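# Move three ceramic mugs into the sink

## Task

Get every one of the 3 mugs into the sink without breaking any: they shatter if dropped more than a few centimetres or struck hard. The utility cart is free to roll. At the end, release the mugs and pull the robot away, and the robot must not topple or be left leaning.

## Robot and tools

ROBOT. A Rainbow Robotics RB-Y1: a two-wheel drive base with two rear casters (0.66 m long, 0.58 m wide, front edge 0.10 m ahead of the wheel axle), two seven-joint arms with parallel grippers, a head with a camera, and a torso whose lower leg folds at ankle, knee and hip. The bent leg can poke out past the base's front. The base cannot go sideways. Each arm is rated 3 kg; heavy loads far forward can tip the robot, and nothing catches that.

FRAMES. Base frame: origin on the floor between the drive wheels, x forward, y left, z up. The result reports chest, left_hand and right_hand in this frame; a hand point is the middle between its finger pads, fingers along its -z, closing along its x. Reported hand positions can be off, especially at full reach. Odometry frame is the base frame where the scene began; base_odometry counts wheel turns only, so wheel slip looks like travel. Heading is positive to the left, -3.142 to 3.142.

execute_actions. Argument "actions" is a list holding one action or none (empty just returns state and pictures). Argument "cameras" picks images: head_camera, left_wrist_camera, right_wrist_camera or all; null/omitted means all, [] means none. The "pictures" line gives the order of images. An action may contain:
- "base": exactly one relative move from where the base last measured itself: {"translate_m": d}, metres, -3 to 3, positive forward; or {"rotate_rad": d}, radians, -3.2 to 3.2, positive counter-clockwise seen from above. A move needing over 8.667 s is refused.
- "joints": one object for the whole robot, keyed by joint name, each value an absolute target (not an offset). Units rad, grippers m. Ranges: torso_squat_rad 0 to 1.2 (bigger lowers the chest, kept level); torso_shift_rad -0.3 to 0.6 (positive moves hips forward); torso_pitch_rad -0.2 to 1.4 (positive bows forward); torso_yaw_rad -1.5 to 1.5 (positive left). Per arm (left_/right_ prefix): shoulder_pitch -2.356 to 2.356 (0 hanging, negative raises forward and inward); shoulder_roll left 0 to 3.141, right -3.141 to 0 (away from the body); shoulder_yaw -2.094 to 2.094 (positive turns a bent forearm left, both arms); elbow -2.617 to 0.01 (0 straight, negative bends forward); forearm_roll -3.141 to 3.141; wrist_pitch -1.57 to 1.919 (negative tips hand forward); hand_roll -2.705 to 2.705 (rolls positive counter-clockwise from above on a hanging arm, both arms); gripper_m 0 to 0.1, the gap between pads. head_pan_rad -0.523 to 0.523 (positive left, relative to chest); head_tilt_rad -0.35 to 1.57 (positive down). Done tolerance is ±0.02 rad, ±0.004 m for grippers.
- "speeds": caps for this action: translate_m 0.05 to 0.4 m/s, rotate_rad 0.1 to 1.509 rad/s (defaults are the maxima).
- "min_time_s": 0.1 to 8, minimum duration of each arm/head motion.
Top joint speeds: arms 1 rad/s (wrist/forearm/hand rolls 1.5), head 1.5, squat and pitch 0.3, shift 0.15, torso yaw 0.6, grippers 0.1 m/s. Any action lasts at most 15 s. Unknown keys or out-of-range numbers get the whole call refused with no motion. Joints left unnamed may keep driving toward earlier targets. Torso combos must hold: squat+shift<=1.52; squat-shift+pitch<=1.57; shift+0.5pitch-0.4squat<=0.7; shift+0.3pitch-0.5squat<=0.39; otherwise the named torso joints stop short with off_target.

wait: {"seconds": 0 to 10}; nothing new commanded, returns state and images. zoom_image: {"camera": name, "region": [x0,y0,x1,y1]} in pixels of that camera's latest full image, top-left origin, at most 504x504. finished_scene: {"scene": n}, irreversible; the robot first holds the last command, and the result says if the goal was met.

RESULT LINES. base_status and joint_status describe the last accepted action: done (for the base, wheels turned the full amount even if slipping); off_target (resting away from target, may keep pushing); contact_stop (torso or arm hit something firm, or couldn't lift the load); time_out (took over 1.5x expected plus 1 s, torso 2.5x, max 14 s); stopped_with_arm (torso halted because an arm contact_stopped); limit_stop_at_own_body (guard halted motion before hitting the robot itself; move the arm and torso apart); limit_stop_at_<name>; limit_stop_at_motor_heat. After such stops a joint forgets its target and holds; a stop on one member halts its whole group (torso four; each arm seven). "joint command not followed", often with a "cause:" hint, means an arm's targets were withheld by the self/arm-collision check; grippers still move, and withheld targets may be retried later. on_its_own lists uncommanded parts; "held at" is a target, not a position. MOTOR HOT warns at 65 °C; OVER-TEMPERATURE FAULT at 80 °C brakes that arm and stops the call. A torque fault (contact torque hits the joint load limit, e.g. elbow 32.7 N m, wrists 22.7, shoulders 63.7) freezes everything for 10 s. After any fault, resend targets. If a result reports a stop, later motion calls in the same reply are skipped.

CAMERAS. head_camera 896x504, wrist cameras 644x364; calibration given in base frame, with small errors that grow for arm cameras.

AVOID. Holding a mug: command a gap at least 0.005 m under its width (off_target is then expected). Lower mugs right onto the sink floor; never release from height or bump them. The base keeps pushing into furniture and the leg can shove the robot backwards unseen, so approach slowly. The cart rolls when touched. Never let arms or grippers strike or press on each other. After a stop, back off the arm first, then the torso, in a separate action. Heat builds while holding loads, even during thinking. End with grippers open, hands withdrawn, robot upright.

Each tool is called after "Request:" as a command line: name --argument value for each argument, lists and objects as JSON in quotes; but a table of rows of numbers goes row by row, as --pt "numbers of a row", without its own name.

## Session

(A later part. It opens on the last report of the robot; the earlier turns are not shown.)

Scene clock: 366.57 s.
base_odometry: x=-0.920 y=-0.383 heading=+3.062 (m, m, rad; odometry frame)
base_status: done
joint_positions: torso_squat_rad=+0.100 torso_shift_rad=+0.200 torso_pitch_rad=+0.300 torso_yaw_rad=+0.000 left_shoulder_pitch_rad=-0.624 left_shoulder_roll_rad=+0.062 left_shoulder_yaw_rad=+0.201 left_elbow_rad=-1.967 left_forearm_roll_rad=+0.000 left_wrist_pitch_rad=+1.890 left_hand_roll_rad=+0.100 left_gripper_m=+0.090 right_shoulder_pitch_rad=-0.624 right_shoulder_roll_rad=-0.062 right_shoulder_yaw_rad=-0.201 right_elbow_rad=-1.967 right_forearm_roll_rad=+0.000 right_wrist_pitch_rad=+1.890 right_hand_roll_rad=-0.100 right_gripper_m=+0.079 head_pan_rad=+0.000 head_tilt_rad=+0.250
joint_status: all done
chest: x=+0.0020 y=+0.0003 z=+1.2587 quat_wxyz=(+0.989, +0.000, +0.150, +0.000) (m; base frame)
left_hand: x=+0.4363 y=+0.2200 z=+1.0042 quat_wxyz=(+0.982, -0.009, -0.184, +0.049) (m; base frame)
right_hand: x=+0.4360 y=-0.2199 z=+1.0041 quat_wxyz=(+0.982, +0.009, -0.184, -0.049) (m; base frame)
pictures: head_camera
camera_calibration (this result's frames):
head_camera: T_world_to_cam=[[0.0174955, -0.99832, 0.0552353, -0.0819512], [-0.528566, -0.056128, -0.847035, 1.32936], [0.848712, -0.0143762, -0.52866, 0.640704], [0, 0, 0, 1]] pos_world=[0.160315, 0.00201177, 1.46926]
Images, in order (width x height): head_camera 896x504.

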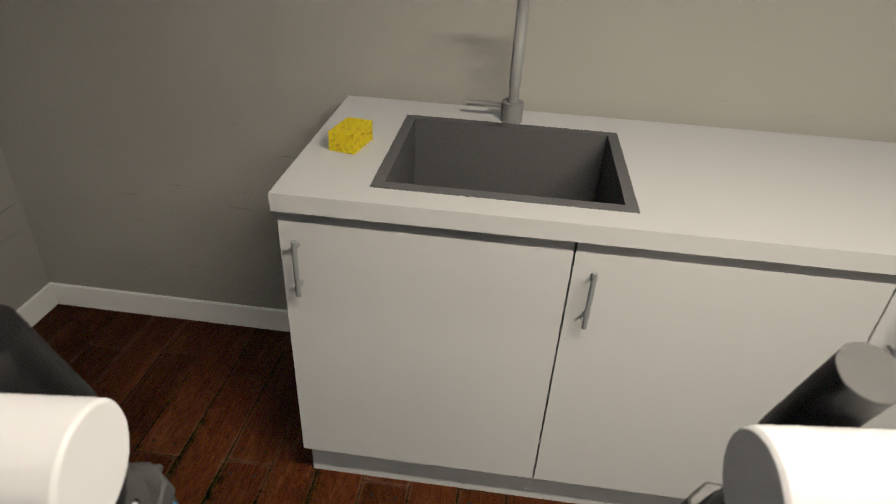

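Request:
execute_actions --actions '[{"base":{"rotate_rad":-0.093},"joints":{"left_shoulder_roll_rad":0.03,"left_shoulder_yaw_rad":0.0,"left_hand_roll_rad":-1.0,"right_shoulder_roll_rad":-0.03,"right_shoulder_yaw_rad":0.0,"right_shoulder_pitch_rad":-0.70,"right_wrist_pitch_rad":1.915,"right_hand_roll_rad":1.0,"head_tilt_rad":0.45}}]' --cameras '["head_camera"]'

Scene clock: 403.07 s.
base_odometry: x=-0.920 y=-0.383 heading=+2.971 (m, m, rad; odometry frame)
base_status: done
joint_positions: torso_squat_rad=+0.100 torso_shift_rad=+0.200 torso_pitch_rad=+0.300 torso_yaw_rad=+0.000 left_shoulder_pitch_rad=-0.624 left_shoulder_roll_rad=+0.030 left_shoulder_yaw_rad=+0.000 left_elbow_rad=-1.967 left_forearm_roll_rad=+0.000 left_wrist_pitch_rad=+1.890 left_hand_roll_rad=-1.000 left_gripper_m=+0.090 right_shoulder_pitch_rad=-0.699 right_shoulder_roll_rad=-0.030 right_shoulder_yaw_rad=+0.000 right_elbow_rad=-1.967 right_forearm_roll_rad=+0.000 right_wrist_pitch_rad=+1.915 right_hand_roll_rad=+1.000 right_gripper_m=+0.079 head_pan_rad=+0.000 head_tilt_rad=+0.450
joint_status: all done
chest: x=+0.0020 y=+0.0003 z=+1.2587 quat_wxyz=(+0.989, +0.000, +0.150, +0.000) (m; base frame)
left_hand: x=+0.4278 y=+0.1472 z=+1.0019 quat_wxyz=(+0.810, +0.083, -0.162, -0.558) (m; base frame)
right_hand: x=+0.4432 y=-0.1359 z=+1.0295 quat_wxyz=(+0.799, -0.093, -0.182, +0.565) (m; base frame)
pictures: head_camera
camera_calibration (this result's frames):
head_camera: T_world_to_cam=[[0.0280956, -0.998326, 0.0505465, -0.076055], [-0.686304, -0.0560299, -0.725154, 1.16641], [0.726772, -0.0143167, -0.686729, 0.878872], [0, 0, 0, 1]] pos_world=[0.16391, 0.00200868, 1.45322]
Images, in order (width x height): head_camera 896x504.

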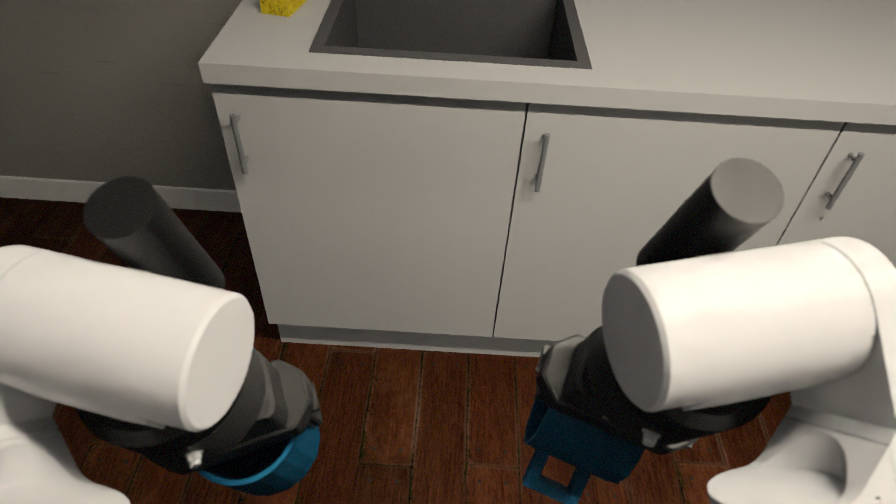

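Request:
execute_actions --actions '[{"base":{"translate_m":1.02},"joints":{"left_hand_roll_rad":-1.45,"right_hand_roll_rad":1.45,"head_tilt_rad":0.95}}]'

Scene clock: 415.23 s.
base_odometry: x=-1.925 y=-0.210 heading=+2.971 (m, m, rad; odometry frame)
base_status: done
joint_positions: torso_squat_rad=+0.100 torso_shift_rad=+0.200 torso_pitch_rad=+0.300 torso_yaw_rad=+0.000 left_shoulder_pitch_rad=-0.624 left_shoulder_roll_rad=+0.030 left_shoulder_yaw_rad=+0.000 left_elbow_rad=-1.967 left_forearm_roll_rad=+0.000 left_wrist_pitch_rad=+1.890 left_hand_roll_rad=-1.450 left_gripper_m=+0.090 right_shoulder_pitch_rad=-0.700 right_shoulder_roll_rad=-0.030 right_shoulder_yaw_rad=+0.000 right_elbow_rad=-1.967 right_forearm_roll_rad=+0.000 right_wrist_pitch_rad=+1.915 right_hand_roll_rad=+1.450 right_gripper_m=+0.079 head_pan_rad=+0.000 head_tilt_rad=+0.950
joint_status: all done
chest: x=+0.0020 y=+0.0003 z=+1.2587 quat_wxyz=(+0.989, +0.000, +0.150, +0.000) (m; base frame)
left_hand: x=+0.4278 y=+0.1472 z=+1.0019 quat_wxyz=(+0.665, +0.117, -0.139, -0.725) (m; base frame)
right_hand: x=+0.4433 y=-0.1358 z=+1.0295 quat_wxyz=(+0.653, -0.132, -0.157, +0.729) (m; base frame)
pictures: head_camera, left_wrist_camera, right_wrist_camera
camera_calibration (this result's frames):
head_camera: T_world_to_cam=[[0.0487963, -0.998339, 0.030617, -0.0489923], [-0.949951, -0.0558574, -0.307363, 0.585089], [0.308563, -0.0140865, -0.9511, 1.2948], [0, 0, 0, 1]] pos_world=[0.15867, 0.00200985, 1.41282]
left_wrist_camera: T_world_to_cam=[[-0.0457901, -0.99895, 0.00170814, 0.160065], [-0.938916, 0.0436219, 0.341372, 0.0800949], [-0.341088, 0.0140276, -0.939927, 1.17595], [0, 0, 0, 1]] pos_world=[0.483632, 0.139907, 1.07769]
right_wrist_camera: T_world_to_cam=[[0.0836955, -0.995771, -0.0378967, -0.129587], [-0.967385, -0.0903164, 0.236661, 0.210933], [-0.239082, 0.0168533, -0.970853, 1.19482], [0, 0, 0, 1]] pos_world=[0.500561, -0.130125, 1.10517]
Images, in order (width x height): head_camera 896x504, left_wrist_camera 644x364, right_wrist_camera 644x364.

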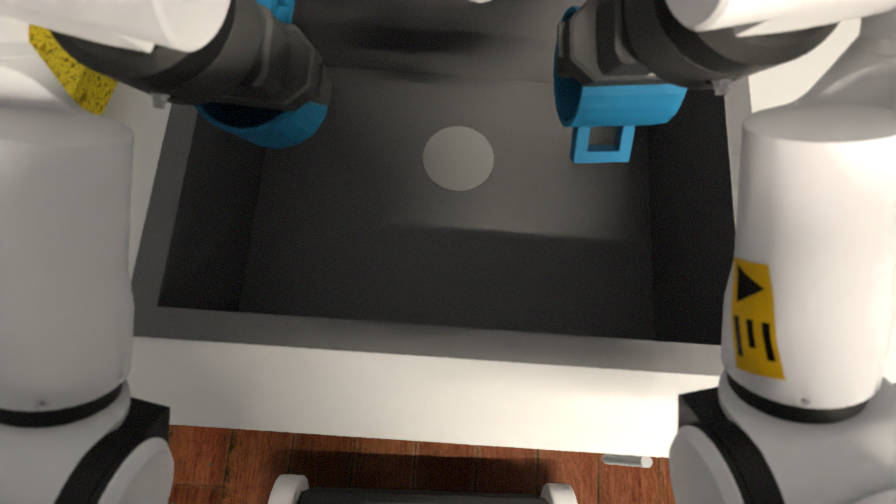

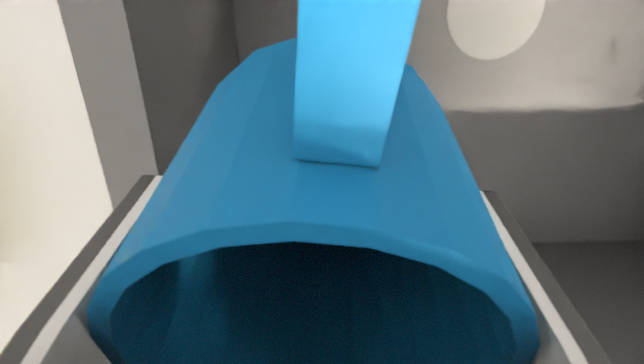

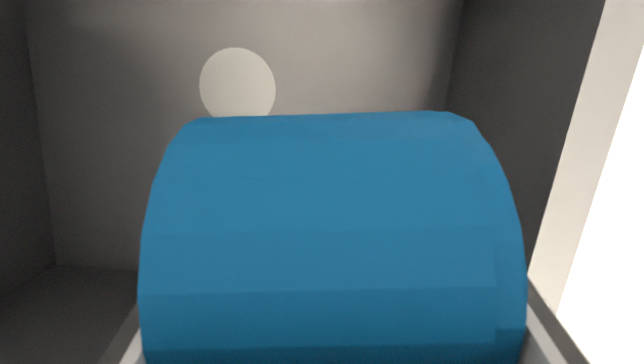

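Request:
execute_actions --actions '[{"joints":{"left_shoulder_pitch_rad":-0.68,"left_shoulder_roll_rad":0.006,"left_shoulder_yaw_rad":0.027,"left_elbow_rad":-1.145,"left_wrist_pitch_rad":1.488,"left_hand_roll_rad":-1.52,"right_shoulder_pitch_rad":-0.68,"right_shoulder_roll_rad":-0.012,"right_shoulder_yaw_rad":-0.04,"right_elbow_rad":-1.19,"right_wrist_pitch_rad":1.533,"right_hand_roll_rad":1.52},"min_time_s":1.8}]'

Scene clock: 442.53 s.
base_odometry: x=-1.925 y=-0.210 heading=+2.971 (m, m, rad; odometry frame)
base_status: not commanded
joint_positions: torso_squat_rad=+0.100 torso_shift_rad=+0.200 torso_pitch_rad=+0.300 torso_yaw_rad=+0.000 left_shoulder_pitch_rad=-0.680 left_shoulder_roll_rad=+0.006 left_shoulder_yaw_rad=+0.027 left_elbow_rad=-1.145 left_forearm_roll_rad=+0.000 left_wrist_pitch_rad=+1.488 left_hand_roll_rad=-1.520 left_gripper_m=+0.090 right_shoulder_pitch_rad=-0.680 right_shoulder_roll_rad=-0.012 right_shoulder_yaw_rad=-0.040 right_elbow_rad=-1.190 right_forearm_roll_rad=+0.000 right_wrist_pitch_rad=+1.533 right_hand_roll_rad=+1.520 right_gripper_m=+0.079 head_pan_rad=+0.000 head_tilt_rad=+0.950
joint_status: all done
chest: x=+0.0020 y=+0.0003 z=+1.2587 quat_wxyz=(+0.989, +0.000, +0.150, +0.000) (m; base frame)
left_hand: x=+0.3917 y=+0.1462 z=+0.8021 quat_wxyz=(+0.652, +0.000, +0.001, -0.758) (m; base frame)
right_hand: x=+0.3950 y=-0.1516 z=+0.8137 quat_wxyz=(+0.658, -0.001, +0.002, +0.753) (m; base frame)
pictures: head_camera, left_wrist_camera, right_wrist_camera
camera_calibration (this result's frames):
head_camera: T_world_to_cam=[[0.0487966, -0.998339, 0.0306171, -0.0489922], [-0.949951, -0.0558578, -0.307364, 0.58509], [0.308564, -0.0140864, -0.951099, 1.2948], [0, 0, 0, 1]] pos_world=[0.158669, 0.00201, 1.41282]
left_wrist_camera: T_world_to_cam=[[-0.115194, -0.992878, -0.0304039, 0.209808], [-0.752077, 0.0671789, 0.655643, -0.214273], [-0.64893, 0.098392, -0.754459, 0.935377], [0, 0, 0, 1]] pos_world=[0.470014, 0.130675, 0.852569]
right_wrist_camera: T_world_to_cam=[[0.0992865, -0.995029, -0.00776656, -0.180007], [-0.79005, -0.0835736, 0.607318, -0.156754], [-0.604948, -0.0541626, -0.794421, 0.96423], [0, 0, 0, 1]] pos_world=[0.477338, -0.139988, 0.859805]
Images, in order (width x height): head_camera 896x504, left_wrist_camera 644x364, right_wrist_camera 644x364.

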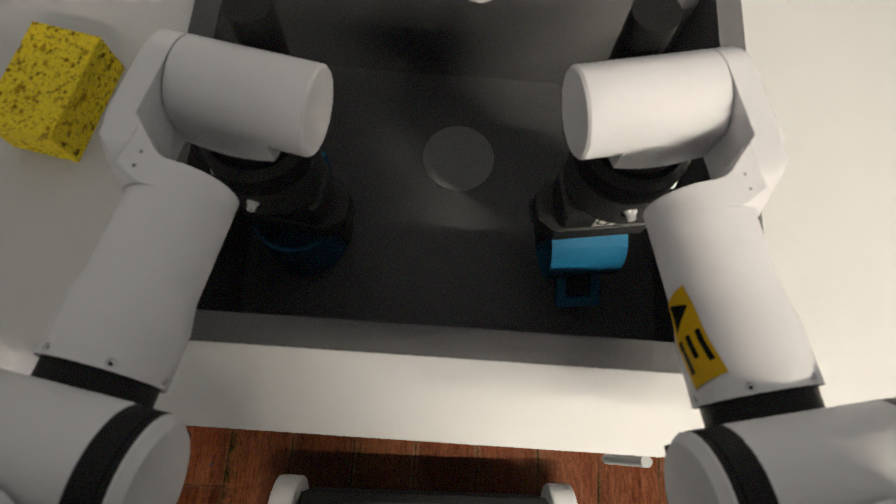

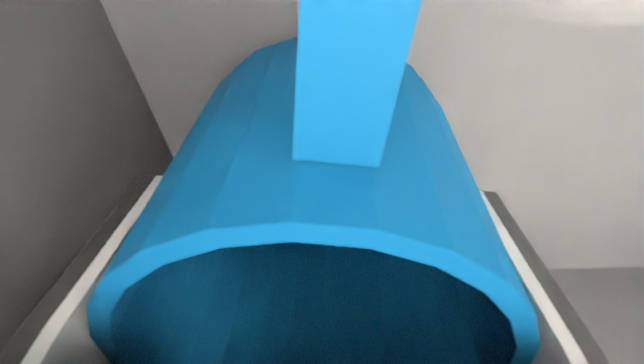

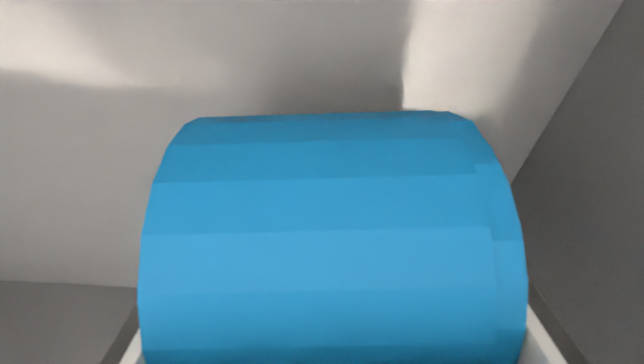

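Request:
execute_actions --actions '[{"joints":{"left_elbow_rad":-1.057,"left_wrist_pitch_rad":1.40,"right_elbow_rad":-1.103,"right_wrist_pitch_rad":1.446},"min_time_s":1.0}]' --cameras '["left_wrist_camera","right_wrist_camera"]'

Scene clock: 450.03 s.
base_odometry: x=-1.925 y=-0.210 heading=+2.971 (m, m, rad; odometry frame)
base_status: not commanded
joint_positions: torso_squat_rad=+0.100 torso_shift_rad=+0.200 torso_pitch_rad=+0.300 torso_yaw_rad=+0.000 left_shoulder_pitch_rad=-0.680 left_shoulder_roll_rad=+0.006 left_shoulder_yaw_rad=+0.027 left_elbow_rad=-1.057 left_forearm_roll_rad=+0.000 left_wrist_pitch_rad=+1.400 left_hand_roll_rad=-1.520 left_gripper_m=+0.090 right_shoulder_pitch_rad=-0.680 right_shoulder_roll_rad=-0.012 right_shoulder_yaw_rad=-0.040 right_elbow_rad=-1.103 right_forearm_roll_rad=+0.000 right_wrist_pitch_rad=+1.446 right_hand_roll_rad=+1.520 right_gripper_m=+0.079 head_pan_rad=+0.000 head_tilt_rad=+0.950
joint_status: all done
chest: x=+0.0020 y=+0.0003 z=+1.2587 quat_wxyz=(+0.989, +0.000, +0.150, +0.000) (m; base frame)
left_hand: x=+0.3863 y=+0.1474 z=+0.7802 quat_wxyz=(+0.652, +0.000, +0.001, -0.758) (m; base frame)
right_hand: x=+0.3906 y=-0.1525 z=+0.7918 quat_wxyz=(+0.658, -0.001, +0.002, +0.753) (m; base frame)
pictures: left_wrist_camera, right_wrist_camera
camera_calibration (this result's frames):
left_wrist_camera: T_world_to_cam=[[-0.115196, -0.992878, -0.0303976, 0.209648], [-0.752137, 0.0671941, 0.655572, -0.20398], [-0.648861, 0.0983827, -0.75452, 0.915185], [0, 0, 0, 1]] pos_world=[0.464557, 0.131823, 0.830622]
right_wrist_camera: T_world_to_cam=[[0.0992844, -0.995029, -0.00777207, -0.180632], [-0.790089, -0.0835788, 0.607267, -0.146944], [-0.604898, -0.0541516, -0.79446, 0.944082], [0, 0, 0, 1]] pos_world=[0.472908, -0.140892, 0.837865]
Images, in order (width x height): left_wrist_camera 644x364, right_wrist_camera 644x364.

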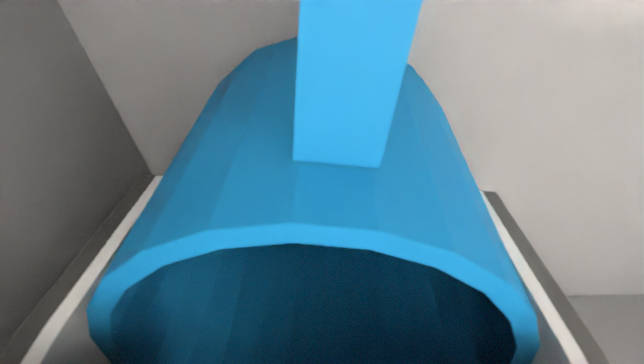

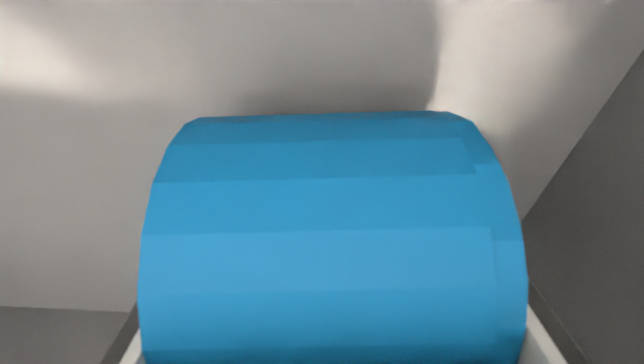

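Request:
execute_actions --actions '[{"joints":{"left_gripper_m":0.099,"right_gripper_m":0.095,"left_elbow_rad":-1.05,"left_wrist_pitch_rad":1.393,"right_elbow_rad":-1.096,"right_wrist_pitch_rad":1.439}}]' --cameras '["left_wrist_camera","right_wrist_camera"]'

Scene clock: 462.30 s.
base_odometry: x=-1.925 y=-0.210 heading=+2.971 (m, m, rad; odometry frame)
base_status: not commanded
joint_positions: torso_squat_rad=+0.100 torso_shift_rad=+0.200 torso_pitch_rad=+0.300 torso_yaw_rad=+0.000 left_shoulder_pitch_rad=-0.680 left_shoulder_roll_rad=+0.006 left_shoulder_yaw_rad=+0.027 left_elbow_rad=-1.050 left_forearm_roll_rad=+0.000 left_wrist_pitch_rad=+1.393 left_hand_roll_rad=-1.520 left_gripper_m=+0.099 right_shoulder_pitch_rad=-0.680 right_shoulder_roll_rad=-0.012 right_shoulder_yaw_rad=-0.040 right_elbow_rad=-1.096 right_forearm_roll_rad=+0.000 right_wrist_pitch_rad=+1.439 right_hand_roll_rad=+1.520 right_gripper_m=+0.095 head_pan_rad=+0.000 head_tilt_rad=+0.950
joint_status: all done
chest: x=+0.0017 y=+0.0003 z=+1.2587 quat_wxyz=(+0.989, +0.000, +0.149, +0.000) (m; base frame)
left_hand: x=+0.3859 y=+0.1474 z=+0.7788 quat_wxyz=(+0.652, +0.000, +0.001, -0.758) (m; base frame)
right_hand: x=+0.3904 y=-0.1525 z=+0.7905 quat_wxyz=(+0.658, -0.001, +0.001, +0.753) (m; base frame)
pictures: left_wrist_camera, right_wrist_camera
camera_calibration (this result's frames):
left_wrist_camera: T_world_to_cam=[[-0.115289, -0.992867, -0.0304015, 0.209623], [-0.752736, 0.0673535, 0.654867, -0.202598], [-0.648148, 0.0983831, -0.755132, 0.914169], [0, 0, 0, 1]] pos_world=[0.464181, 0.131834, 0.829366]
right_wrist_camera: T_world_to_cam=[[0.0994324, -0.995014, -0.0077792, -0.180652], [-0.79072, -0.0837583, 0.606421, -0.145422], [-0.604049, -0.0541468, -0.795105, 0.943106], [0, 0, 0, 1]] pos_world=[0.472657, -0.140866, 0.83665]
Images, in order (width x height): left_wrist_camera 644x364, right_wrist_camera 644x364.

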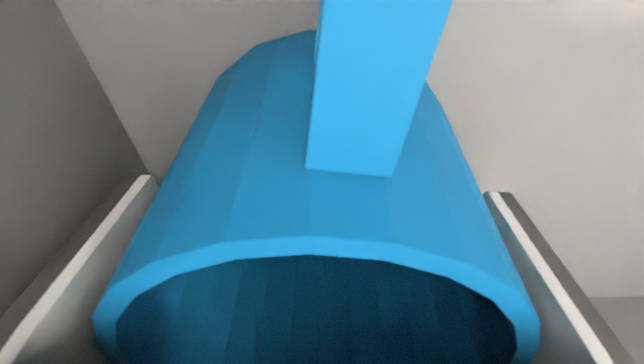

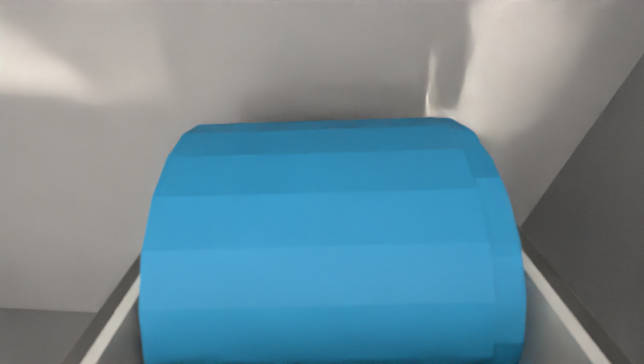

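Request:
execute_actions --actions '[{"joints":{"left_elbow_rad":-1.85,"left_wrist_pitch_rad":1.9,"right_elbow_rad":-1.85,"right_wrist_pitch_rad":1.9},"min_time_s":1.2}]' --cameras '["head_camera"]'

Scene clock: 470.67 s.
base_odometry: x=-1.925 y=-0.210 heading=+2.971 (m, m, rad; odometry frame)
base_status: not commanded
joint_positions: torso_squat_rad=+0.100 torso_shift_rad=+0.200 torso_pitch_rad=+0.300 torso_yaw_rad=+0.000 left_shoulder_pitch_rad=-0.680 left_shoulder_roll_rad=+0.006 left_shoulder_yaw_rad=+0.027 left_elbow_rad=-1.850 left_forearm_roll_rad=+0.000 left_wrist_pitch_rad=+1.900 left_hand_roll_rad=-1.520 left_gripper_m=+0.099 right_shoulder_pitch_rad=-0.680 right_shoulder_roll_rad=-0.012 right_shoulder_yaw_rad=-0.040 right_elbow_rad=-1.850 right_forearm_roll_rad=+0.000 right_wrist_pitch_rad=+1.900 right_hand_roll_rad=+1.520 right_gripper_m=+0.095 head_pan_rad=+0.000 head_tilt_rad=+0.950
joint_status: all done
chest: x=+0.0018 y=+0.0003 z=+1.2587 quat_wxyz=(+0.989, +0.000, +0.149, +0.000) (m; base frame)
left_hand: x=+0.4315 y=+0.1377 z=+0.9884 quat_wxyz=(+0.645, +0.090, -0.114, -0.750) (m; base frame)
right_hand: x=+0.4326 y=-0.1439 z=+0.9884 quat_wxyz=(+0.650, -0.091, -0.113, +0.746) (m; base frame)
pictures: head_camera
camera_calibration (this result's frames):
head_camera: T_world_to_cam=[[0.0487855, -0.998339, 0.0306451, -0.0490155], [-0.949826, -0.0558616, -0.307751, 0.585381], [0.308952, -0.0140937, -0.950973, 1.29476], [0, 0, 0, 1]] pos_world=[0.158382, 0.0020141, 1.41294]
Images, in order (width x height): head_camera 896x504.

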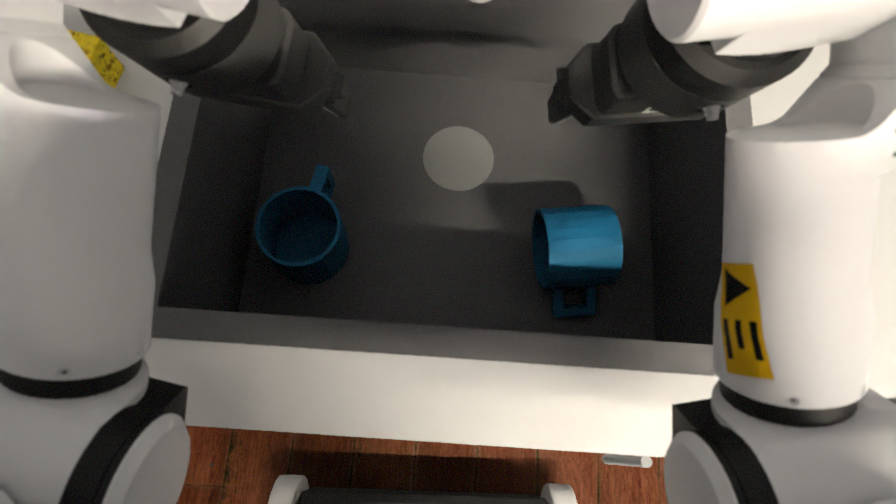

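Request:
execute_actions --actions '[{"base":{"translate_m":-0.7},"joints":{"head_tilt_rad":0.2}}]' --cameras '[]'

Request:
execute_actions --actions '[{"base":{"rotate_rad":-2.91},"joints":{"right_shoulder_pitch_rad":-0.25,"right_shoulder_roll_rad":-0.15,"right_shoulder_yaw_rad":0.0,"right_elbow_rad":-0.2,"right_wrist_pitch_rad":0.1,"right_hand_roll_rad":0.0,"left_shoulder_pitch_rad":-0.624,"left_shoulder_roll_rad":0.062,"left_shoulder_yaw_rad":0.201,"left_hand_roll_rad":-1.57,"head_tilt_rad":0.0},"min_time_s":4}]' --cameras '["head_camera"]'

Scene clock: 523.37 s.
base_odometry: x=-1.235 y=-0.328 heading=+2.971 (m, m, rad; odometry frame)
base_status: done
joint_positions: torso_squat_rad=+0.100 torso_shift_rad=+0.200 torso_pitch_rad=+0.300 torso_yaw_rad=+0.000 left_shoulder_pitch_rad=-0.680 left_shoulder_roll_rad=+0.006 left_shoulder_yaw_rad=+0.027 left_elbow_rad=-1.850 left_forearm_roll_rad=+0.000 left_wrist_pitch_rad=+1.900 left_hand_roll_rad=-1.520 left_gripper_m=+0.099 right_shoulder_pitch_rad=-0.680 right_shoulder_roll_rad=-0.012 right_shoulder_yaw_rad=-0.040 right_elbow_rad=-1.850 right_forearm_roll_rad=+0.000 right_wrist_pitch_rad=+1.900 right_hand_roll_rad=+1.520 right_gripper_m=+0.095 head_pan_rad=+0.000 head_tilt_rad=+0.200
joint_status: all done
chest: x=+0.0018 y=+0.0003 z=+1.2587 quat_wxyz=(+0.989, +0.000, +0.149, +0.000) (m; base frame)
left_hand: x=+0.4315 y=+0.1377 z=+0.9884 quat_wxyz=(+0.645, +0.090, -0.114, -0.750) (m; base frame)
right_hand: x=+0.4326 y=-0.1439 z=+0.9884 quat_wxyz=(+0.650, -0.091, -0.113, +0.746) (m; base frame)
pictures: none
No camera images: the call's "cameras" was empty. Leave "cameras" out to get every camera's image.

Scene clock: 528.53 s.
base_odometry: x=-1.235 y=-0.328 heading=+0.062 (m, m, rad; odometry frame)
base_status: done
joint_positions: torso_squat_rad=+0.100 torso_shift_rad=+0.200 torso_pitch_rad=+0.300 torso_yaw_rad=+0.000 left_shoulder_pitch_rad=-0.624 left_shoulder_roll_rad=+0.062 left_shoulder_yaw_rad=+0.201 left_elbow_rad=-1.850 left_forearm_roll_rad=+0.000 left_wrist_pitch_rad=+1.900 left_hand_roll_rad=-1.570 left_gripper_m=+0.099 right_shoulder_pitch_rad=-0.250 right_shoulder_roll_rad=-0.150 right_shoulder_yaw_rad=+0.000 right_elbow_rad=-0.200 right_forearm_roll_rad=+0.000 right_wrist_pitch_rad=+0.100 right_hand_roll_rad=+0.000 right_gripper_m=+0.095 head_pan_rad=+0.000 head_tilt_rad=+0.000
joint_status: all done
chest: x=+0.0018 y=+0.0003 z=+1.2587 quat_wxyz=(+0.989, +0.000, +0.149, +0.000) (m; base frame)
left_hand: x=+0.4233 y=+0.2198 z=+0.9696 quat_wxyz=(+0.702, +0.086, -0.087, -0.702) (m; base frame)
right_hand: x=+0.0597 y=-0.3193 z=+0.5764 quat_wxyz=(+0.996, -0.066, -0.021, +0.047) (m; base frame)
pictures: head_camera
camera_calibration (this result's frames):
head_camera: T_world_to_cam=[[0.0032581, -0.998311, 0.0580019, -0.0847731], [-0.30224, -0.0562726, -0.951569, 1.46163], [0.953226, -0.0144302, -0.301913, 0.30514], [0, 0, 0, 1]] pos_world=[0.151172, 0.00202293, 1.48788]
Images, in order (width x height): head_camera 896x504.

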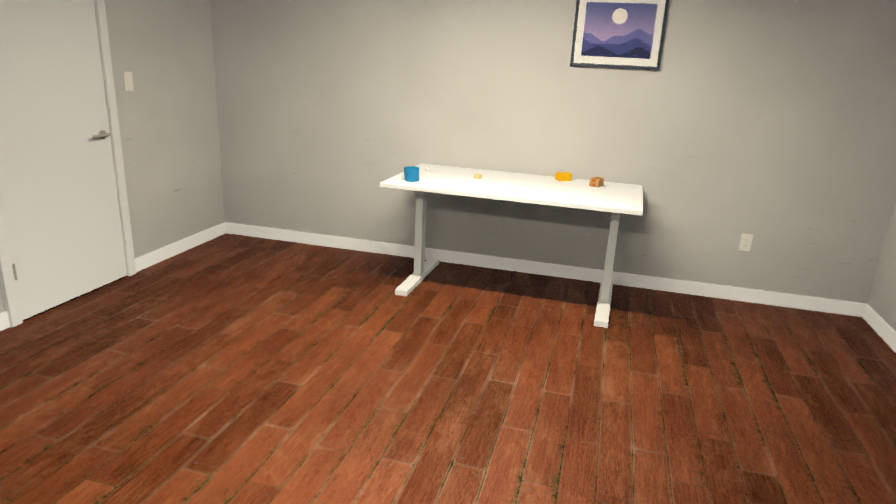

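Request:
execute_actions --actions '[{"base":{"translate_m":2.9},"joints":{"left_shoulder_pitch_rad":-0.739,"left_shoulder_roll_rad":0.086,"left_shoulder_yaw_rad":0.2325,"left_elbow_rad":-0.9864,"left_wrist_pitch_rad":1.3075,"left_hand_roll_rad":-1.57,"head_tilt_rad":0.4},"min_time_s":4}]' --cameras '["head_camera"]'

Scene clock: 553.57 s.
base_odometry: x=+1.659 y=-0.149 heading=+0.062 (m, m, rad; odometry frame)
base_status: done
joint_positions: torso_squat_rad=+0.100 torso_shift_rad=+0.200 torso_pitch_rad=+0.300 torso_yaw_rad=+0.000 left_shoulder_pitch_rad=-0.739 left_shoulder_roll_rad=+0.086 left_shoulder_yaw_rad=+0.232 left_elbow_rad=-0.987 left_forearm_roll_rad=+0.000 left_wrist_pitch_rad=+1.308 left_hand_roll_rad=-1.570 left_gripper_m=+0.099 right_shoulder_pitch_rad=-0.250 right_shoulder_roll_rad=-0.150 right_shoulder_yaw_rad=+0.000 right_elbow_rad=-0.200 right_forearm_roll_rad=+0.000 right_wrist_pitch_rad=+0.100 right_hand_roll_rad=+0.000 right_gripper_m=+0.095 head_pan_rad=+0.000 head_tilt_rad=+0.400
joint_status: all done
chest: x=+0.0018 y=+0.0003 z=+1.2587 quat_wxyz=(+0.989, +0.000, +0.149, +0.000) (m; base frame)
left_hand: x=+0.4303 y=+0.2197 z=+0.7891 quat_wxyz=(+0.706, +0.031, -0.031, -0.706) (m; base frame)
right_hand: x=+0.0597 y=-0.3193 z=+0.5764 quat_wxyz=(+0.996, -0.066, -0.021, +0.047) (m; base frame)
pictures: head_camera
camera_calibration (this result's frames):
head_camera: T_world_to_cam=[[0.0255247, -0.998324, 0.0519329, -0.0778375], [-0.649001, -0.056062, -0.75872, 1.21171], [0.76036, -0.0143384, -0.649344, 0.822342], [0, 0, 0, 1]] pos_world=[0.163109, 0.00201471, 1.45737]
Images, in order (width x height): head_camera 896x504.

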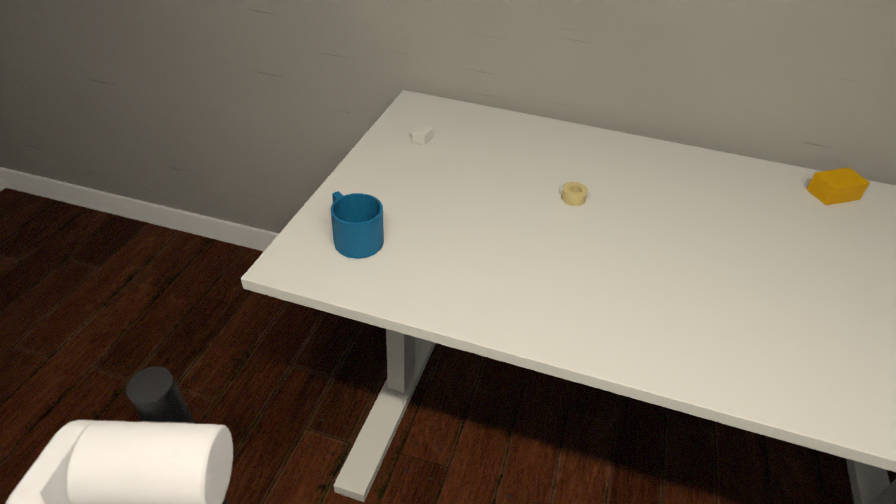

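Request:
zoom_image --camera "head_camera" --region '[300, 170, 420, 280]'

Region (300, 170, 420, 280) of head_camera's 896x504 image, scaled by 4.200, with more detail than that image has; it fills the top 462 rows of this view, and the rest is white.

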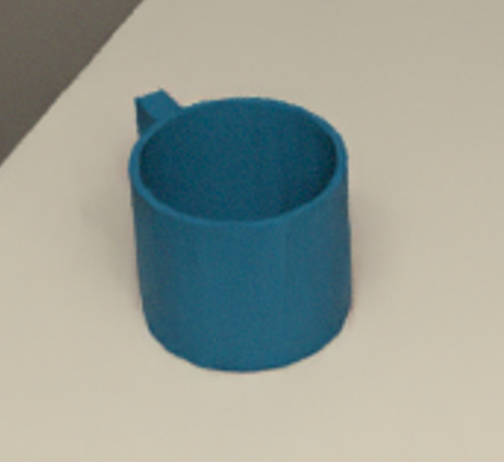

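Request:
execute_actions --actions '[{"base":{"translate_m":0.52},"joints":{"left_shoulder_pitch_rad":-0.68,"left_shoulder_roll_rad":0.018,"left_shoulder_yaw_rad":0.027,"left_elbow_rad":-1.092,"left_wrist_pitch_rad":1.35,"left_hand_roll_rad":-1.375,"head_tilt_rad":0.75,"head_pan_rad":0.1},"min_time_s":1}]' --cameras '["head_camera","left_wrist_camera"]'

Scene clock: 580.13 s.
base_odometry: x=+2.178 y=-0.117 heading=+0.062 (m, m, rad; odometry frame)
base_status: done
joint_positions: torso_squat_rad=+0.100 torso_shift_rad=+0.200 torso_pitch_rad=+0.300 torso_yaw_rad=+0.000 left_shoulder_pitch_rad=-0.680 left_shoulder_roll_rad=+0.018 left_shoulder_yaw_rad=+0.027 left_elbow_rad=-1.092 left_forearm_roll_rad=+0.000 left_wrist_pitch_rad=+1.350 left_hand_roll_rad=-1.375 left_gripper_m=+0.099 right_shoulder_pitch_rad=-0.250 right_shoulder_roll_rad=-0.150 right_shoulder_yaw_rad=+0.000 right_elbow_rad=-0.200 right_forearm_roll_rad=+0.000 right_wrist_pitch_rad=+0.100 right_hand_roll_rad=+0.000 right_gripper_m=+0.095 head_pan_rad=+0.100 head_tilt_rad=+0.750
joint_status: all done
chest: x=+0.0018 y=+0.0003 z=+1.2587 quat_wxyz=(+0.989, +0.000, +0.149, +0.000) (m; base frame)
left_hand: x=+0.4099 y=+0.1504 z=+0.7902 quat_wxyz=(+0.706, +0.029, -0.031, -0.707) (m; base frame)
right_hand: x=+0.0597 y=-0.3193 z=+0.5764 quat_wxyz=(+0.996, -0.066, -0.021, +0.047) (m; base frame)
pictures: head_camera, left_wrist_camera
camera_calibration (this result's frames):
head_camera: T_world_to_cam=[[0.136758, -0.990549, 0.0104424, -0.0270715], [-0.861204, -0.124096, -0.492878, 0.845408], [0.489516, 0.0584119, -0.870036, 1.16307], [0, 0, 0, 1]] pos_world=[0.162428, 0.0101587, 1.42888]
left_wrist_camera: T_world_to_cam=[[0.0353346, -0.999142, -0.0215921, 0.147956], [-0.808027, -0.0412764, 0.587698, -0.100133], [-0.588085, -0.00331915, -0.808792, 0.971098], [0, 0, 0, 1]] pos_world=[0.484951, 0.14692, 0.847459]
Images, in order (width x height): head_camera 896x504, left_wrist_camera 644x364.

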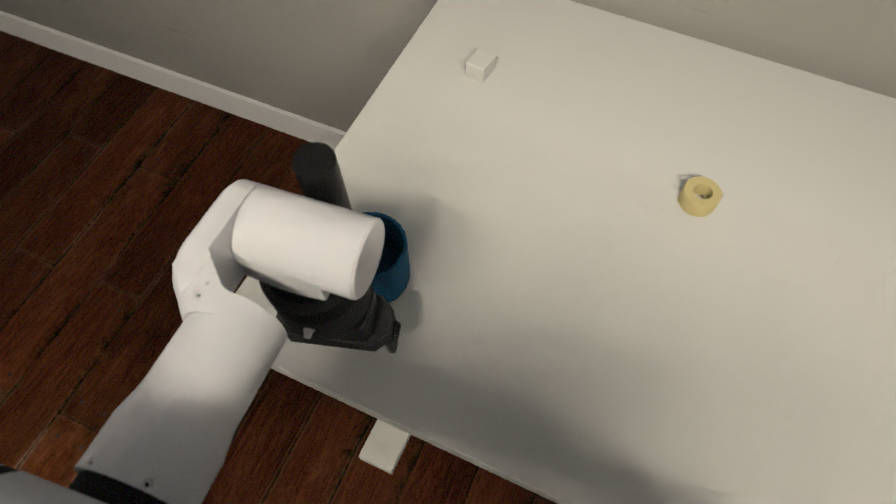

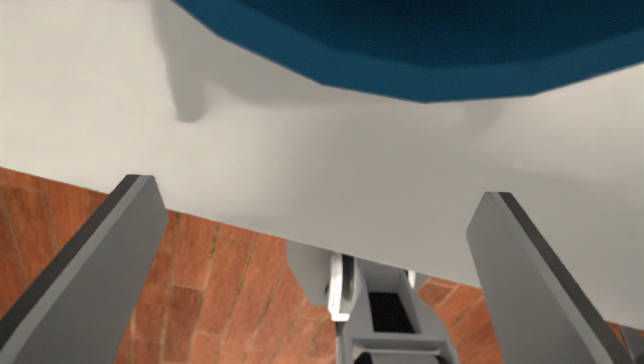

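Request:
execute_actions --actions '[{"base":{"translate_m":0.1},"joints":{"left_shoulder_roll_rad":0.002,"left_shoulder_yaw_rad":0.012,"left_hand_roll_rad":-1.36},"speeds":{"translate_m":0.1},"min_time_s":0.3}]' --cameras '["left_wrist_camera"]'

Scene clock: 600.60 s.
base_odometry: x=+2.278 y=-0.111 heading=+0.062 (m, m, rad; odometry frame)
base_status: done
joint_positions: torso_squat_rad=+0.100 torso_shift_rad=+0.200 torso_pitch_rad=+0.300 torso_yaw_rad=+0.000 left_shoulder_pitch_rad=-0.680 left_shoulder_roll_rad=+0.002 left_shoulder_yaw_rad=+0.012 left_elbow_rad=-1.092 left_forearm_roll_rad=+0.000 left_wrist_pitch_rad=+1.350 left_hand_roll_rad=-1.360 left_gripper_m=+0.099 right_shoulder_pitch_rad=-0.250 right_shoulder_roll_rad=-0.150 right_shoulder_yaw_rad=+0.000 right_elbow_rad=-0.200 right_forearm_roll_rad=+0.000 right_wrist_pitch_rad=+0.100 right_hand_roll_rad=+0.000 right_gripper_m=+0.095 head_pan_rad=+0.100 head_tilt_rad=+0.750
joint_status: all done
chest: x=+0.0019 y=+0.0003 z=+1.2587 quat_wxyz=(+0.989, +0.000, +0.149, +0.000) (m; base frame)
left_hand: x=+0.4070 y=+0.1376 z=+0.7900 quat_wxyz=(+0.704, +0.024, -0.034, -0.709) (m; base frame)
right_hand: x=+0.0597 y=-0.3193 z=+0.5764 quat_wxyz=(+0.996, -0.066, -0.021, +0.047) (m; base frame)
pictures: left_wrist_camera
camera_calibration (this result's frames):
left_wrist_camera: T_world_to_cam=[[0.0307747, -0.999469, -0.0107249, 0.128631], [-0.806547, -0.0311692, 0.590348, -0.106903], [-0.590369, -0.00951768, -0.807078, 0.969568], [0, 0, 0, 1]] pos_world=[0.482221, 0.134459, 0.847006]
Images, in order (width x height): left_wrist_camera 644x364.

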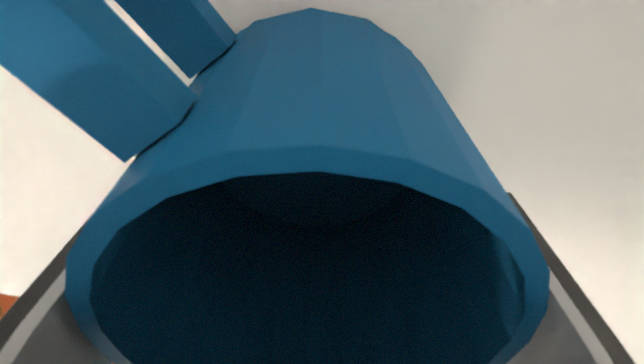

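Request:
execute_actions --actions '[{"joints":{"left_shoulder_pitch_rad":-0.694,"left_elbow_rad":-1.07},"min_time_s":0.3}]' --cameras '[]'

Request:
execute_actions --actions '[{"joints":{"left_gripper_m":0.075}}]' --cameras '["left_wrist_camera"]'

Scene clock: 611.70 s.
base_odometry: x=+2.278 y=-0.111 heading=+0.062 (m, m, rad; odometry frame)
base_status: not commanded
joint_positions: torso_squat_rad=+0.100 torso_shift_rad=+0.200 torso_pitch_rad=+0.300 torso_yaw_rad=+0.000 left_shoulder_pitch_rad=-0.694 left_shoulder_roll_rad=+0.002 left_shoulder_yaw_rad=+0.012 left_elbow_rad=-1.070 left_forearm_roll_rad=+0.000 left_wrist_pitch_rad=+1.350 left_hand_roll_rad=-1.360 left_gripper_m=+0.099 right_shoulder_pitch_rad=-0.250 right_shoulder_roll_rad=-0.150 right_shoulder_yaw_rad=+0.000 right_elbow_rad=-0.200 right_forearm_roll_rad=+0.000 right_wrist_pitch_rad=+0.100 right_hand_roll_rad=+0.000 right_gripper_m=+0.095 head_pan_rad=+0.100 head_tilt_rad=+0.750
joint_status: all done
chest: x=+0.0019 y=+0.0003 z=+1.2587 quat_wxyz=(+0.989, +0.000, +0.149, +0.000) (m; base frame)
left_hand: x=+0.4073 y=+0.1366 z=+0.7891 quat_wxyz=(+0.703, +0.022, -0.030, -0.710) (m; base frame)
right_hand: x=+0.0597 y=-0.3193 z=+0.5764 quat_wxyz=(+0.996, -0.066, -0.021, +0.047) (m; base frame)
pictures: none
No camera images: the call's "cameras" was empty. Leave "cameras" out to get every camera's image.

Scene clock: 612.43 s.
base_odometry: x=+2.278 y=-0.111 heading=+0.062 (m, m, rad; odometry frame)
base_status: not commanded
joint_positions: torso_squat_rad=+0.100 torso_shift_rad=+0.200 torso_pitch_rad=+0.300 torso_yaw_rad=+0.000 left_shoulder_pitch_rad=-0.694 left_shoulder_roll_rad=+0.002 left_shoulder_yaw_rad=+0.012 left_elbow_rad=-1.070 left_forearm_roll_rad=+0.000 left_wrist_pitch_rad=+1.350 left_hand_roll_rad=-1.360 left_gripper_m=+0.090 right_shoulder_pitch_rad=-0.250 right_shoulder_roll_rad=-0.150 right_shoulder_yaw_rad=+0.000 right_elbow_rad=-0.200 right_forearm_roll_rad=+0.000 right_wrist_pitch_rad=+0.100 right_hand_roll_rad=+0.000 right_gripper_m=+0.095 head_pan_rad=+0.100 head_tilt_rad=+0.750
joint_status: left_gripper_m off_target (ended at +0.090, target +0.075)
chest: x=+0.0019 y=+0.0003 z=+1.2587 quat_wxyz=(+0.989, +0.000, +0.149, +0.000) (m; base frame)
left_hand: x=+0.4074 y=+0.1366 z=+0.7891 quat_wxyz=(+0.703, +0.022, -0.030, -0.710) (m; base frame)
right_hand: x=+0.0597 y=-0.3193 z=+0.5764 quat_wxyz=(+0.996, -0.066, -0.021, +0.047) (m; base frame)
pictures: left_wrist_camera
camera_calibration (this result's frames):
left_wrist_camera: T_world_to_cam=[[0.0262797, -0.999552, -0.0143207, 0.132261], [-0.801662, -0.0296307, 0.597043, -0.113686], [-0.5972, -0.00420977, -0.802082, 0.967199], [0, 0, 0, 1]] pos_world=[0.482997, 0.132904, 0.845542]
Images, in order (width x height): left_wrist_camera 644x364.

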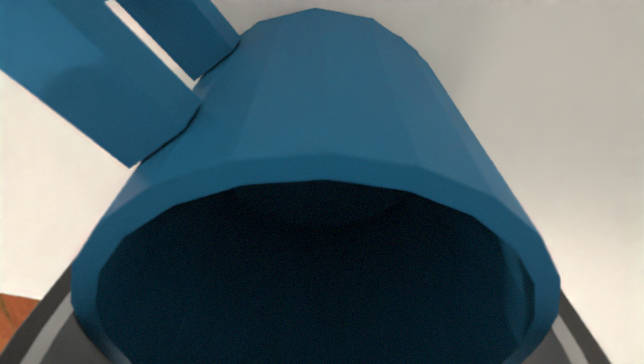

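Request:
execute_actions --actions '[{"joints":{"left_shoulder_pitch_rad":-0.66,"left_shoulder_roll_rad":0.03,"left_shoulder_yaw_rad":0.0,"left_elbow_rad":-1.967,"left_wrist_pitch_rad":1.89},"min_time_s":1.5}]' --cameras '["left_wrist_camera"]'

Scene clock: 619.50 s.
base_odometry: x=+2.278 y=-0.111 heading=+0.062 (m, m, rad; odometry frame)
base_status: not commanded
joint_positions: torso_squat_rad=+0.100 torso_shift_rad=+0.200 torso_pitch_rad=+0.300 torso_yaw_rad=+0.000 left_shoulder_pitch_rad=-0.660 left_shoulder_roll_rad=+0.030 left_shoulder_yaw_rad=+0.000 left_elbow_rad=-1.967 left_forearm_roll_rad=+0.000 left_wrist_pitch_rad=+1.890 left_hand_roll_rad=-1.360 left_gripper_m=+0.090 right_shoulder_pitch_rad=-0.250 right_shoulder_roll_rad=-0.150 right_shoulder_yaw_rad=+0.000 right_elbow_rad=-0.200 right_forearm_roll_rad=+0.000 right_wrist_pitch_rad=+0.100 right_hand_roll_rad=+0.000 right_gripper_m=+0.095 head_pan_rad=+0.100 head_tilt_rad=+0.750
joint_status: all done
chest: x=+0.0019 y=+0.0003 z=+1.2587 quat_wxyz=(+0.989, +0.000, +0.149, +0.000) (m; base frame)
left_hand: x=+0.4379 y=+0.1411 z=+1.0162 quat_wxyz=(+0.690, +0.120, -0.158, -0.696) (m; base frame)
right_hand: x=+0.0597 y=-0.3193 z=+0.5764 quat_wxyz=(+0.996, -0.066, -0.021, +0.047) (m; base frame)
pictures: left_wrist_camera
camera_calibration (this result's frames):
left_wrist_camera: T_world_to_cam=[[0.0250189, -0.998944, 0.0385342, 0.0859804], [-0.949777, -0.0117247, 0.312709, 0.12671], [-0.311927, -0.0444225, -0.949067, 1.19768], [0, 0, 0, 1]] pos_world=[0.491782, 0.140579, 1.09374]
Images, in order (width x height): left_wrist_camera 644x364.

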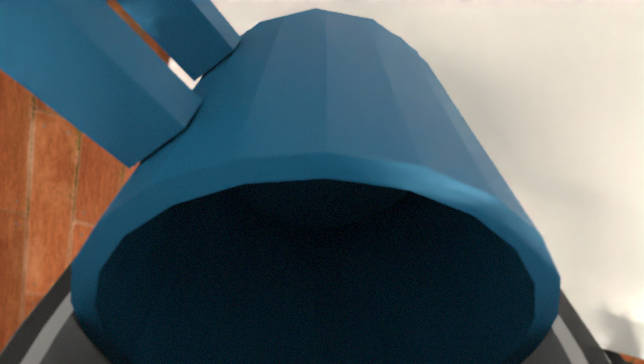

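Request:
execute_actions --actions '[{"base":{"translate_m":-0.55},"joints":{"left_shoulder_pitch_rad":-0.475,"left_shoulder_roll_rad":0.002,"left_shoulder_yaw_rad":-0.06,"left_elbow_rad":-2.2,"left_wrist_pitch_rad":1.915,"head_tilt_rad":0.0,"head_pan_rad":0.0},"min_time_s":2}]' --cameras '[]'

Request:
execute_actions --actions '[{"base":{"rotate_rad":3.045}}]' --cameras '["head_camera"]'

Scene clock: 666.03 s.
base_odometry: x=+1.729 y=-0.145 heading=+0.064 (m, m, rad; odometry frame)
base_status: done
joint_positions: torso_squat_rad=+0.100 torso_shift_rad=+0.200 torso_pitch_rad=+0.300 torso_yaw_rad=+0.000 left_shoulder_pitch_rad=-0.475 left_shoulder_roll_rad=+0.002 left_shoulder_yaw_rad=-0.060 left_elbow_rad=-2.200 left_forearm_roll_rad=+0.000 left_wrist_pitch_rad=+1.915 left_hand_roll_rad=-1.360 left_gripper_m=+0.090 right_shoulder_pitch_rad=-0.250 right_shoulder_roll_rad=-0.150 right_shoulder_yaw_rad=+0.000 right_elbow_rad=-0.200 right_forearm_roll_rad=+0.000 right_wrist_pitch_rad=+0.100 right_hand_roll_rad=+0.000 right_gripper_m=+0.095 head_pan_rad=+0.000 head_tilt_rad=+0.000
joint_status: all done
chest: x=+0.0018 y=+0.0003 z=+1.2587 quat_wxyz=(+0.989, +0.000, +0.149, +0.000) (m; base frame)
left_hand: x=+0.3891 y=+0.1386 z=+1.0150 quat_wxyz=(+0.688, +0.115, -0.181, -0.694) (m; base frame)
right_hand: x=+0.0596 y=-0.3194 z=+0.5764 quat_wxyz=(+0.996, -0.066, -0.021, +0.047) (m; base frame)
pictures: none
No camera images: the call's "cameras" was empty. Leave "cameras" out to get every camera's image.

Scene clock: 671.33 s.
base_odometry: x=+1.729 y=-0.145 heading=+3.108 (m, m, rad; odometry frame)
base_status: done
joint_positions: torso_squat_rad=+0.100 torso_shift_rad=+0.200 torso_pitch_rad=+0.300 torso_yaw_rad=+0.000 left_shoulder_pitch_rad=-0.475 left_shoulder_roll_rad=+0.002 left_shoulder_yaw_rad=-0.060 left_elbow_rad=-2.200 left_forearm_roll_rad=+0.000 left_wrist_pitch_rad=+1.915 left_hand_roll_rad=-1.360 left_gripper_m=+0.090 right_shoulder_pitch_rad=-0.250 right_shoulder_roll_rad=-0.150 right_shoulder_yaw_rad=+0.000 right_elbow_rad=-0.200 right_forearm_roll_rad=+0.000 right_wrist_pitch_rad=+0.100 right_hand_roll_rad=+0.000 right_gripper_m=+0.095 head_pan_rad=+0.000 head_tilt_rad=+0.000
joint_status: not commanded
chest: x=+0.0018 y=+0.0003 z=+1.2587 quat_wxyz=(+0.989, +0.000, +0.149, +0.000) (m; base frame)
left_hand: x=+0.3891 y=+0.1386 z=+1.0150 quat_wxyz=(+0.687, +0.115, -0.181, -0.694) (m; base frame)
right_hand: x=+0.0596 y=-0.3195 z=+0.5764 quat_wxyz=(+0.996, -0.066, -0.021, +0.047) (m; base frame)
pictures: head_camera
camera_calibration (this result's frames):
head_camera: T_world_to_cam=[[0.00327522, -0.998311, 0.0579982, -0.0847676], [-0.302337, -0.0562728, -0.951539, 1.46159], [0.953195, -0.0144185, -0.302011, 0.305202], [0, 0, 0, 1]] pos_world=[0.151254, 0.00202402, 1.48785]
Images, in order (width x height): head_camera 896x504.

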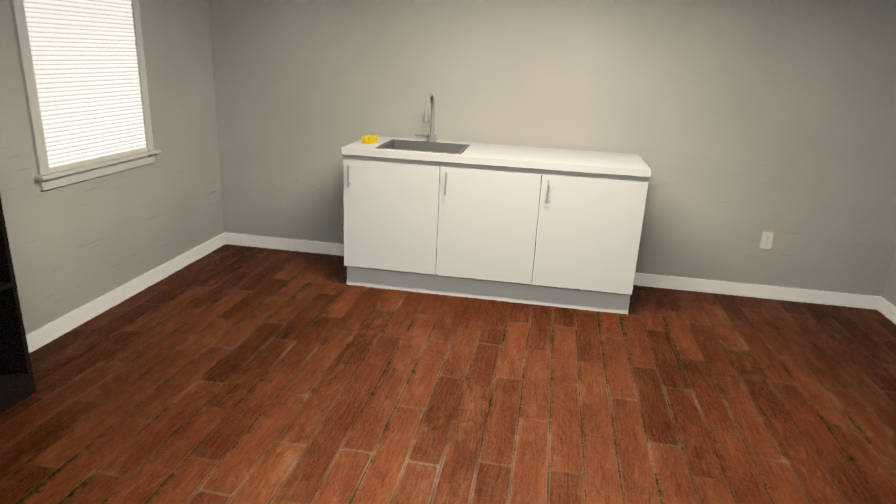

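Request:
execute_actions --actions '[{"base":{"translate_m":2.75},"joints":{"head_tilt_rad":0.3}}]' --cameras '["head_camera"]'

Scene clock: 686.13 s.
base_odometry: x=-1.020 y=-0.054 heading=+3.108 (m, m, rad; odometry frame)
base_status: done
joint_positions: torso_squat_rad=+0.100 torso_shift_rad=+0.200 torso_pitch_rad=+0.300 torso_yaw_rad=+0.000 left_shoulder_pitch_rad=-0.475 left_shoulder_roll_rad=+0.002 left_shoulder_yaw_rad=-0.060 left_elbow_rad=-2.200 left_forearm_roll_rad=+0.000 left_wrist_pitch_rad=+1.915 left_hand_roll_rad=-1.360 left_gripper_m=+0.090 right_shoulder_pitch_rad=-0.250 right_shoulder_roll_rad=-0.150 right_shoulder_yaw_rad=+0.000 right_elbow_rad=-0.200 right_forearm_roll_rad=+0.000 right_wrist_pitch_rad=+0.100 right_hand_roll_rad=+0.000 right_gripper_m=+0.095 head_pan_rad=+0.000 head_tilt_rad=+0.300
joint_status: all done
chest: x=+0.0019 y=+0.0003 z=+1.2587 quat_wxyz=(+0.989, +0.000, +0.150, +0.000) (m; base frame)
left_hand: x=+0.3891 y=+0.1386 z=+1.0149 quat_wxyz=(+0.688, +0.115, -0.181, -0.694) (m; base frame)
right_hand: x=+0.0597 y=-0.3195 z=+0.5764 quat_wxyz=(+0.996, -0.066, -0.021, +0.047) (m; base frame)
pictures: head_camera
camera_calibration (this result's frames):
head_camera: T_world_to_cam=[[0.0202327, -0.998321, 0.0542733, -0.0807821], [-0.570108, -0.0561142, -0.819651, 1.29321], [0.82132, -0.0143579, -0.570286, 0.703152], [0, 0, 0, 1]] pos_world=[0.161393, 0.0020169, 1.46537]
Images, in order (width x height): head_camera 896x504.

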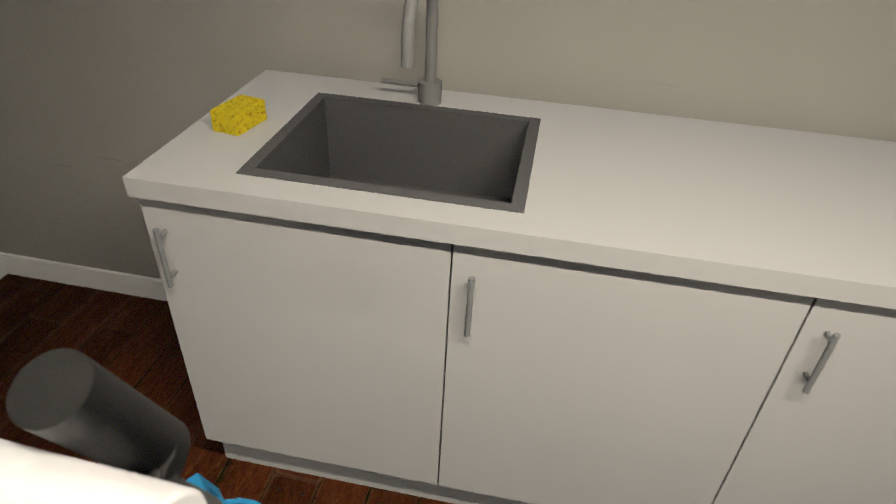

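Request:
zoom_image --camera "head_camera" --region '[225, 40, 560, 230]'

Region (225, 40, 560, 230) of head_camera's 896x504 image, scaled by 1.504, with more detail than that image has; it fills the top 286 rows of this view, and the rest is white.

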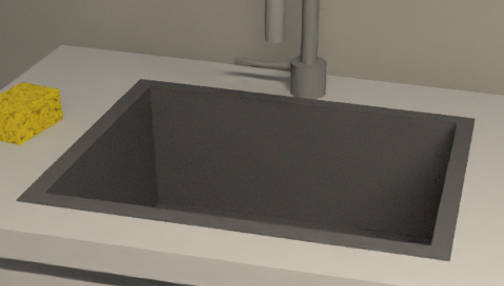

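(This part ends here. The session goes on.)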